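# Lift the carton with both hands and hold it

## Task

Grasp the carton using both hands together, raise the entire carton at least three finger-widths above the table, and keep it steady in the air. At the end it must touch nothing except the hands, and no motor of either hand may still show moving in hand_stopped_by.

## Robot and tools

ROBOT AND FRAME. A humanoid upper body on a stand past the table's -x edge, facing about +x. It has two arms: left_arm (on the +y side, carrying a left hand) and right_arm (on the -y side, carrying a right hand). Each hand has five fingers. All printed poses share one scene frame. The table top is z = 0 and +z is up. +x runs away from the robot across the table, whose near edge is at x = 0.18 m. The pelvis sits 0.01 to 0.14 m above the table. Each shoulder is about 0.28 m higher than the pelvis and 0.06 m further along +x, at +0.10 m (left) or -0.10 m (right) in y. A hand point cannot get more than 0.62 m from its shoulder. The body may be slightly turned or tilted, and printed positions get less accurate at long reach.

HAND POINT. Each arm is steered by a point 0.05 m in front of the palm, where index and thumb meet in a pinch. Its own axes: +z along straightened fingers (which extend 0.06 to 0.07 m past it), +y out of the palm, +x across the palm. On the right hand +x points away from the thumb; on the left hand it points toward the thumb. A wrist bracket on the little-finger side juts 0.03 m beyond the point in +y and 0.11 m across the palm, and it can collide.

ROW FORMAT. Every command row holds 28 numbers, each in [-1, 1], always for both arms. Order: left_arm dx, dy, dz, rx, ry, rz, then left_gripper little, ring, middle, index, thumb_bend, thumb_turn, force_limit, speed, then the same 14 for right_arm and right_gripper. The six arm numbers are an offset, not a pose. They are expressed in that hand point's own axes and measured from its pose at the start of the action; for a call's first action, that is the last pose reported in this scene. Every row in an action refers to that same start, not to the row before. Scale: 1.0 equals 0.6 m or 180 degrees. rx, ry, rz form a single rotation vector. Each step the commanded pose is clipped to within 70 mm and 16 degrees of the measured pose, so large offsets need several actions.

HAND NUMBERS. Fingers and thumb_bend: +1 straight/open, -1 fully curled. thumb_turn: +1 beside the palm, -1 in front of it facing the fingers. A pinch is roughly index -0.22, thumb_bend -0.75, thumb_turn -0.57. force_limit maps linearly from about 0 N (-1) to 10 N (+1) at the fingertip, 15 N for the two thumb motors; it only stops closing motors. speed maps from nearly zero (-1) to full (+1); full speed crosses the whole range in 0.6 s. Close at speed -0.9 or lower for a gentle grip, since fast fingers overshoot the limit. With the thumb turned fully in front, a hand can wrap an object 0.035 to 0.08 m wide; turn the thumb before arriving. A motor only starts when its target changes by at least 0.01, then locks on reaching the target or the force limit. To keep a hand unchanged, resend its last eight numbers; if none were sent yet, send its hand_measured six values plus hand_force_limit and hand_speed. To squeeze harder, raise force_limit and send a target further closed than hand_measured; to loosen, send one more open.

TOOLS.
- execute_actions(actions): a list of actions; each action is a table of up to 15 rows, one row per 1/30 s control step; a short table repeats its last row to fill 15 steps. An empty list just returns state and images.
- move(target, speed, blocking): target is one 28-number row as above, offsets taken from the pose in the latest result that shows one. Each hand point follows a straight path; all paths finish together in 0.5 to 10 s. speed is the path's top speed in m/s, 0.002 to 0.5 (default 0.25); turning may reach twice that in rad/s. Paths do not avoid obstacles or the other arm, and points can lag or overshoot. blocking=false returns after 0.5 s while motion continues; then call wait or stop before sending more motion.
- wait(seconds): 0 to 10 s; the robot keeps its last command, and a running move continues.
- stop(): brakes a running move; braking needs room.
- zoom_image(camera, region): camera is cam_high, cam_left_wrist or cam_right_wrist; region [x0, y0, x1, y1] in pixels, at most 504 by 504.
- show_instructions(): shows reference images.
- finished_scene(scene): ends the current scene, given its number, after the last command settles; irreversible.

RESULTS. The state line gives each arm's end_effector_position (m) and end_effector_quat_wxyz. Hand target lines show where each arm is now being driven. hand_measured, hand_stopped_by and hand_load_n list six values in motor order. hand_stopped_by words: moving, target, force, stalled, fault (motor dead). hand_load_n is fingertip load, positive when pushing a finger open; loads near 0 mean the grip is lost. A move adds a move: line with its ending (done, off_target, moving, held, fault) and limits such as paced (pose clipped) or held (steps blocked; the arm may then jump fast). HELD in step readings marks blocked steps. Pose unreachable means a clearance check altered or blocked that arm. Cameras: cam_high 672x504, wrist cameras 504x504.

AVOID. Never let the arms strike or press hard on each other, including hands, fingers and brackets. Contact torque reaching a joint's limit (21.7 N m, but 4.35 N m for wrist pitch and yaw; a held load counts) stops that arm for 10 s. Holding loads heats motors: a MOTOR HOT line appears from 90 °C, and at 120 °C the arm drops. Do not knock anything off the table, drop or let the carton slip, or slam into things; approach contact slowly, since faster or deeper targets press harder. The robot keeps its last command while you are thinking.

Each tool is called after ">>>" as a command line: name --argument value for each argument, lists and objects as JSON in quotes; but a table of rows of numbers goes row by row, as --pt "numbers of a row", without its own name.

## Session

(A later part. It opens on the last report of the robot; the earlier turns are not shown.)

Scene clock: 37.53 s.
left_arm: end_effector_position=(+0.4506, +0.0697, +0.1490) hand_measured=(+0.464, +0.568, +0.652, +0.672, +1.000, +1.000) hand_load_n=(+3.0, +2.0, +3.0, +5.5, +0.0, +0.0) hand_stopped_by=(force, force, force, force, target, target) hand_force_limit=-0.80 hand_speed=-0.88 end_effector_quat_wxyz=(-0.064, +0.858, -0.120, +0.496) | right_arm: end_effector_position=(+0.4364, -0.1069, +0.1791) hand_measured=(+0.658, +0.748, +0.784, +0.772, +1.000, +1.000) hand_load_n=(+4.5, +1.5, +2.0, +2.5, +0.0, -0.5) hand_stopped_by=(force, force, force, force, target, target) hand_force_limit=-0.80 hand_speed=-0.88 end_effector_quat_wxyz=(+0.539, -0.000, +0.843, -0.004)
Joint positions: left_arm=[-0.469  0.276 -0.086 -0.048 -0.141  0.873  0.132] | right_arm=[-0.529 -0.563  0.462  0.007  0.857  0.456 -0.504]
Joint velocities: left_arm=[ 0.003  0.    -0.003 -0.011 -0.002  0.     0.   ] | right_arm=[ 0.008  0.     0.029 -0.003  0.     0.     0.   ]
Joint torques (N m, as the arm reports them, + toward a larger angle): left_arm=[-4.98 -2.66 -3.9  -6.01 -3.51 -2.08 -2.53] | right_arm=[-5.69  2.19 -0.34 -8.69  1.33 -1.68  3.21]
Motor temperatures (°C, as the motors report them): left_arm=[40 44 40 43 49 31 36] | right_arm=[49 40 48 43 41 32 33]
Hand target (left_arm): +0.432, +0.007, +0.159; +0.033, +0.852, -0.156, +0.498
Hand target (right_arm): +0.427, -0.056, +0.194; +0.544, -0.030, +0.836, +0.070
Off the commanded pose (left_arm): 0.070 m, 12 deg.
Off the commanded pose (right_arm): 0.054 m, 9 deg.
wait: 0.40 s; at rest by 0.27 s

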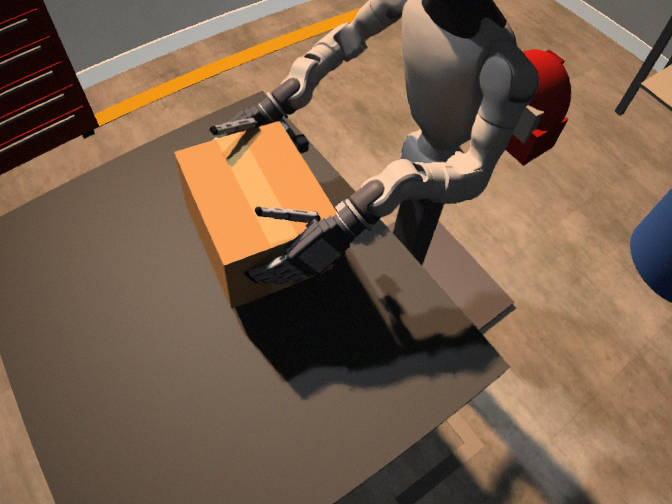

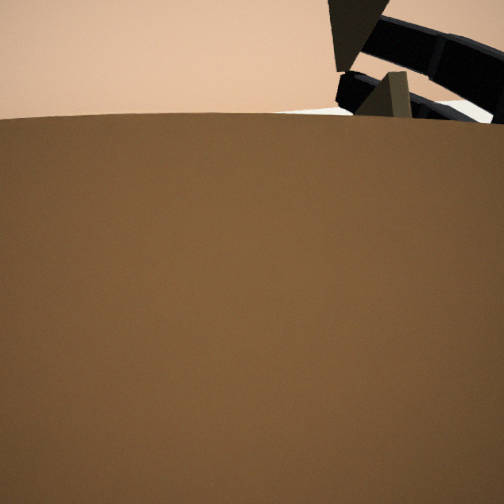

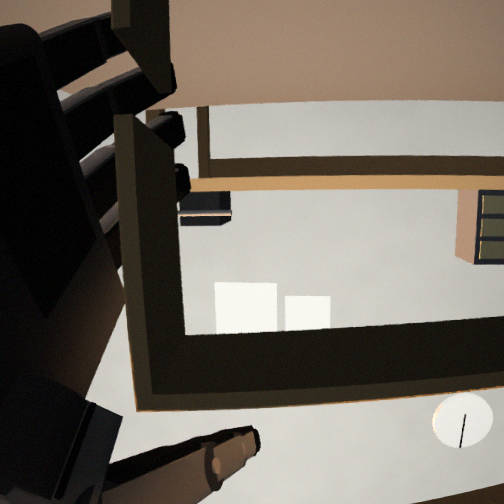

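>>> execute_actions --actions '[[[0.029,0.099,-0.035,-0.064,0.012,-0.011,0,0,0,0,1,1,-0.8,-0.88,-0.018,0.087,-0.025,-0.049,-0.005,0.008,0,0,0,0,1,1,-0.8,-0.88],[0.031,0.098,-0.036,-0.064,0.012,-0.011,0,0,0,0,1,1,-0.8,-0.88,-0.021,0.087,-0.026,-0.049,-0.005,0.008,0,0,0,0,1,1,-0.8,-0.88],[0.034,0.097,-0.038,-0.064,0.012,-0.011,0,0,0,0,1,1,-0.8,-0.88,-0.024,0.087,-0.028,-0.049,-0.005,0.008,0,0,0,0,1,1,-0.8,-0.88],[0.037,0.097,-0.04,-0.064,0.012,-0.011,0,0,0,0,1,1,-0.8,-0.88,-0.027,0.087,-0.029,-0.049,-0.005,0.008,0,0,0,0,1,1,-0.8,-0.88],[0.04,0.096,-0.041,-0.064,0.012,-0.011,0,0,0,0,1,1,-0.8,-0.88,-0.031,0.087,-0.031,-0.049,-0.005,0.008,0,0,0,0,1,1,-0.8,-0.88],[0.043,0.095,-0.043,-0.064,0.012,-0.011,0,0,0,0,1,1,-0.8,-0.88,-0.034,0.087,-0.032,-0.049,-0.005,0.008,0,0,0,0,1,1,-0.8,-0.88],[0.046,0.095,-0.045,-0.064,0.012,-0.011,0,0,0,0,1,1,-0.8,-0.88,-0.037,0.087,-0.034,-0.049,-0.005,0.008,0,0,0,0,1,1,-0.8,-0.88],[0.049,0.094,-0.047,-0.064,0.012,-0.011,0,0,0,0,1,1,-0.8,-0.88,-0.041,0.087,-0.035,-0.049,-0.005,0.008,0,0,0,0,1,1,-0.8,-0.88],[0.052,0.093,-0.049,-0.064,0.012,-0.011,0,0,0,0,1,1,-0.8,-0.88,-0.044,0.087,-0.037,-0.049,-0.005,0.008,0,0,0,0,1,1,-0.8,-0.88],[0.055,0.093,-0.05,-0.064,0.012,-0.011,0,0,0,0,1,1,-0.8,-0.88,-0.047,0.087,-0.038,-0.049,-0.005,0.008,0,0,0,0,1,1,-0.8,-0.88],[0.058,0.092,-0.052,-0.064,0.012,-0.011,0,0,0,0,1,1,-0.8,-0.88,-0.051,0.087,-0.04,-0.049,-0.005,0.008,0,0,0,0,1,1,-0.8,-0.88],[0.061,0.091,-0.054,-0.064,0.012,-0.011,0,0,0,0,1,1,-0.8,-0.88,-0.054,0.087,-0.041,-0.049,-0.005,0.008,0,0,0,0,1,1,-0.8,-0.88],[0.064,0.091,-0.056,-0.064,0.012,-0.011,0,0,0,0,1,1,-0.8,-0.88,-0.057,0.087,-0.043,-0.049,-0.005,0.008,0,0,0,0,1,1,-0.8,-0.88],[0.067,0.09,-0.058,-0.064,0.012,-0.011,0,0,0,0,1,1,-0.8,-0.88,-0.061,0.087,-0.044,-0.049,-0.005,0.008,0,0,0,0,1,1,-0.8,-0.88],[0.07,0.089,-0.059,-0.064,0.012,-0.011,0,0,0,0,1,1,-0.8,-0.88,-0.064,0.087,-0.046,-0.049,-0.005,0.008,0,0,0,0,1,1,-0.8,-0.88]],[[0.037,0.097,-0.04,-0.064,0.012,-0.011,0,0,0,0,1,1,-0.8,-0.88,-0.027,0.087,-0.029,-0.049,-0.005,0.008,0,0,0,0,1,1,-0.8,-0.88],[0.04,0.096,-0.041,-0.064,0.012,-0.011,0,0,0,0,1,1,-0.8,-0.88,-0.031,0.087,-0.031,-0.049,-0.005,0.008,0,0,0,0,1,1,-0.8,-0.88],[0.043,0.095,-0.043,-0.064,0.012,-0.011,0,0,0,0,1,1,-0.8,-0.88,-0.034,0.087,-0.032,-0.049,-0.005,0.008,0,0,0,0,1,1,-0.8,-0.88],[0.046,0.095,-0.045,-0.064,0.012,-0.011,0,0,0,0,1,1,-0.8,-0.88,-0.037,0.087,-0.034,-0.049,-0.005,0.008,0,0,0,0,1,1,-0.8,-0.88],[0.049,0.094,-0.047,-0.064,0.012,-0.011,0,0,0,0,1,1,-0.8,-0.88,-0.041,0.087,-0.035,-0.049,-0.005,0.008,0,0,0,0,1,1,-0.8,-0.88],[0.052,0.093,-0.049,-0.064,0.012,-0.011,0,0,0,0,1,1,-0.8,-0.88,-0.044,0.087,-0.037,-0.049,-0.005,0.008,0,0,0,0,1,1,-0.8,-0.88],[0.054,0.093,-0.05,-0.064,0.012,-0.011,0,0,0,0,1,1,-0.8,-0.88,-0.046,0.087,-0.038,-0.049,-0.005,0.008,0,0,0,0,1,1,-0.8,-0.88],[0.056,0.092,-0.051,-0.064,0.012,-0.011,0,0,0,0,1,1,-0.8,-0.88,-0.048,0.087,-0.039,-0.049,-0.005,0.008,0,0,0,0,1,1,-0.8,-0.88]]]'

>>> wait --seconds 1

Scene clock: 46.73 s.
left_arm: end_effector_position=(+0.4494, +0.0821, +0.2054) hand_measured=(+0.464, +0.568, +0.652, +0.672, +1.000, +1.000) hand_load_n=(+3.5, +2.0, +3.0, +5.5, +0.0, +0.0) hand_stopped_by=(force, force, force, force, target, target) hand_force_limit=-0.80 hand_speed=-0.88 end_effector_quat_wxyz=(-0.072, +0.857, -0.102, +0.500) | right_arm: end_effector_position=(+0.4348, -0.0949, +0.2329) hand_measured=(+0.658, +0.748, +0.784, +0.772, +1.000, +1.000) hand_load_n=(+5.0, +1.0, +1.0, +1.5, +0.0, -0.5) hand_stopped_by=(force, force, force, force, target, target) hand_force_limit=-0.80 hand_speed=-0.88 end_effector_quat_wxyz=(+0.545, -0.009, +0.838, -0.000)
Joint positions: left_arm=[-0.553  0.298  0.01  -0.315 -0.163  1.227  0.128] | right_arm=[-0.612 -0.616  0.387 -0.204  1.027  0.677 -0.661]
Joint velocities: left_arm=[ 0.005 -0.02   0.005 -0.015  0.011  0.056  0.   ] | right_arm=[ 0.005  0.006 -0.005 -0.009  0.02   0.035 -0.011]
Joint torques (N m, as the arm reports them, + toward a larger angle): left_arm=[-5.19 -2.06 -3.51 -5.63 -4.01 -2.06 -2.61] | right_arm=[-5.64  1.75 -0.84 -7.53  1.97 -1.6   2.79]
Motor temperatures (°C, as the motors report them): left_arm=[43 44 40 44 49 33 39] | right_arm=[52 40 48 45 41 34 35]
Hand target (left_arm): +0.430, +0.018, +0.213; +0.029, +0.852, -0.150, +0.501
Hand target (right_arm): +0.423, -0.051, +0.242; +0.544, -0.040, +0.835, +0.068
Off the commanded pose (left_arm): 0.072 m, 13 deg; position clipped at the last step of the last action.
Off the commanded pose (right_arm): 0.047 m, 8 deg.
Step readings (end_effector_position; steps 1 to 15: 1st action; 16 to 30: 2nd action):
0: left_arm (+0.4506, +0.0697, +0.1490) | right_arm (+0.4364, -0.1069, +0.1791)
1: left_arm (+0.4505, +0.0697, +0.1489) | right_arm (+0.4364, -0.1069, +0.1791)
2: left_arm (+0.4500, +0.0699, +0.1492) | right_arm (+0.4359, -0.1068, +0.1793)
4: left_arm (+0.4485, +0.0712, +0.1513) | right_arm (+0.4344, -0.1058, +0.1812)
8: left_arm (+0.4480, +0.0731, +0.1595) | right_arm (+0.4338, -0.1038, +0.1888)
15: left_arm (+0.4497, +0.0749, +0.1781) | right_arm (+0.4349, -0.1020, +0.2067)
16: left_arm (+0.4499, +0.0752, +0.1803) | right_arm (+0.4349, -0.1016, +0.2090)
17: left_arm (+0.4497, +0.0757, +0.1826) | right_arm (+0.4347, -0.1010, +0.2113)
19: left_arm (+0.4494, +0.0780, +0.1877) | right_arm (+0.4342, -0.0987, +0.2168)
23: left_arm (+0.4498, +0.0808, +0.1992) | right_arm (+0.4345, -0.0960, +0.2273)
30: end_effector_position above

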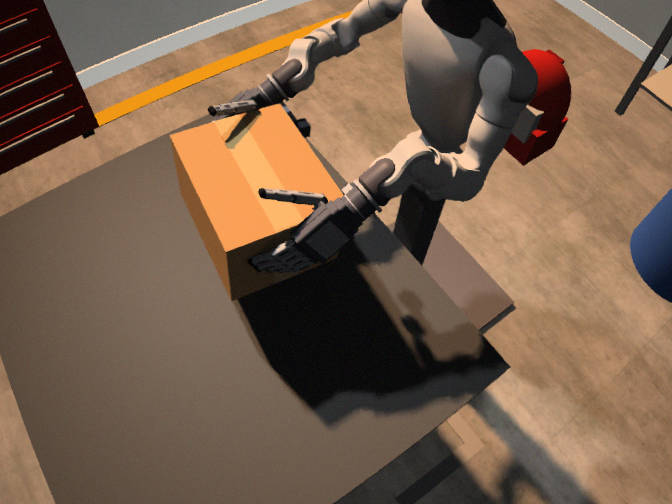

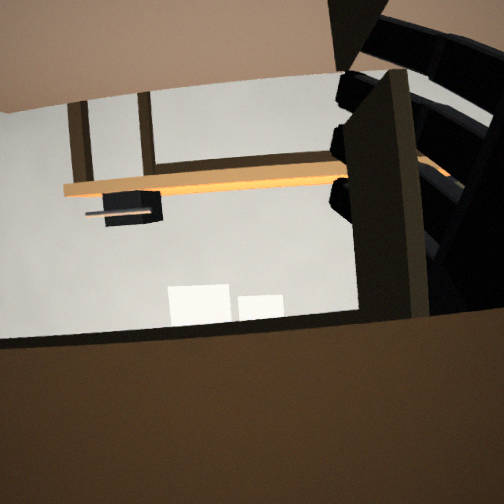

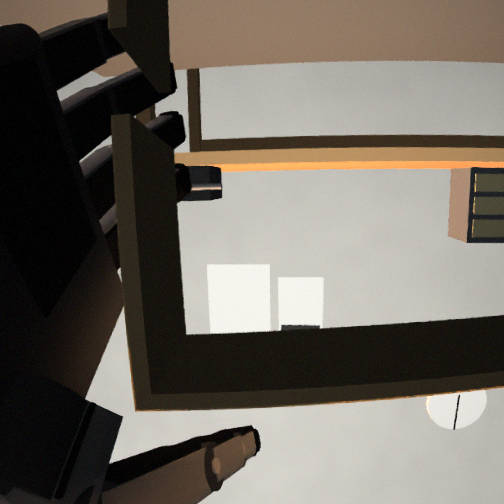

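Scene clock: 47.73 s.
left_arm: end_effector_position=(+0.4492, +0.0821, +0.2050) hand_measured=(+0.464, +0.568, +0.652, +0.672, +1.000, +1.000) hand_load_n=(+3.5, +2.0, +3.0, +5.5, +0.0, +0.0) hand_stopped_by=(force, force, force, force, target, target) hand_force_limit=-0.80 hand_speed=-0.88 end_effector_quat_wxyz=(-0.072, +0.857, -0.102, +0.499) | right_arm: end_effector_position=(+0.4347, -0.0949, +0.2326) hand_measured=(+0.658, +0.748, +0.784, +0.772, +1.000, +1.000) hand_load_n=(+5.0, +1.0, +1.0, +1.0, +0.0, +0.0) hand_stopped_by=(force, force, force, force, target, target) hand_force_limit=-0.80 hand_speed=-0.88 end_effector_quat_wxyz=(+0.545, -0.010, +0.838, -0.000)
Joint positions: left_arm=[-0.552  0.297  0.011 -0.316 -0.163  1.228  0.128] | right_arm=[-0.612 -0.616  0.387 -0.204  1.027  0.679 -0.662]
Joint velocities: left_arm=[-0.003 -0.005  0.     0.     0.     0.     0.   ] | right_arm=[-0.008  0.003  0.006  0.     0.     0.     0.   ]
Joint torques (N m, as the arm reports them, + toward a larger angle): left_arm=[-5.38 -2.13 -3.52 -5.39 -3.76 -2.05 -2.59] | right_arm=[-5.64  1.75 -0.84 -7.52  1.69 -1.62  2.8 ]
Motor temperatures (°C, as the motors report them): left_arm=[43 44 40 44 49 33 39] | right_arm=[52 40 48 45 41 34 35]
Hand target (left_arm): +0.430, +0.018, +0.213; +0.029, +0.852, -0.150, +0.501
Hand target (right_arm): +0.423, -0.051, +0.242; +0.544, -0.040, +0.835, +0.068
Off the commanded pose (left_arm): 0.072 m, 13 deg; position clipped at the last step of the last action.
Off the commanded pose (right_arm): 0.047 m, 8 deg.
wait: 1.00 s; at rest by 0.17 s

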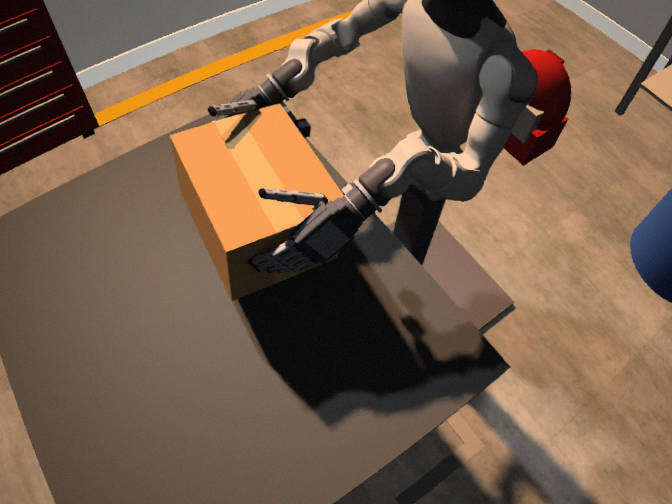

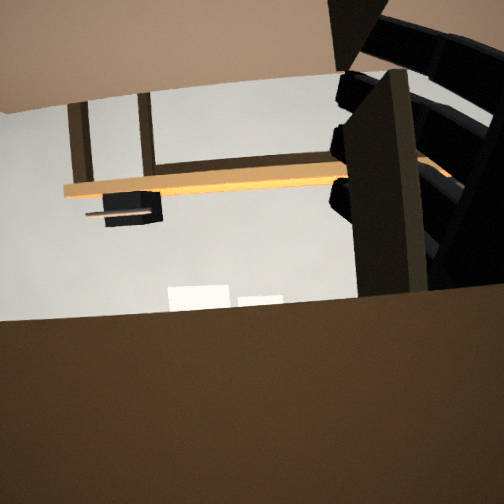

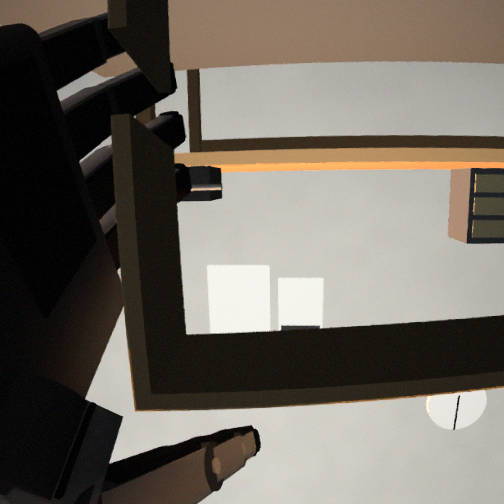

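>>> finished_scene --scene 2

The scene is finished: the task was done.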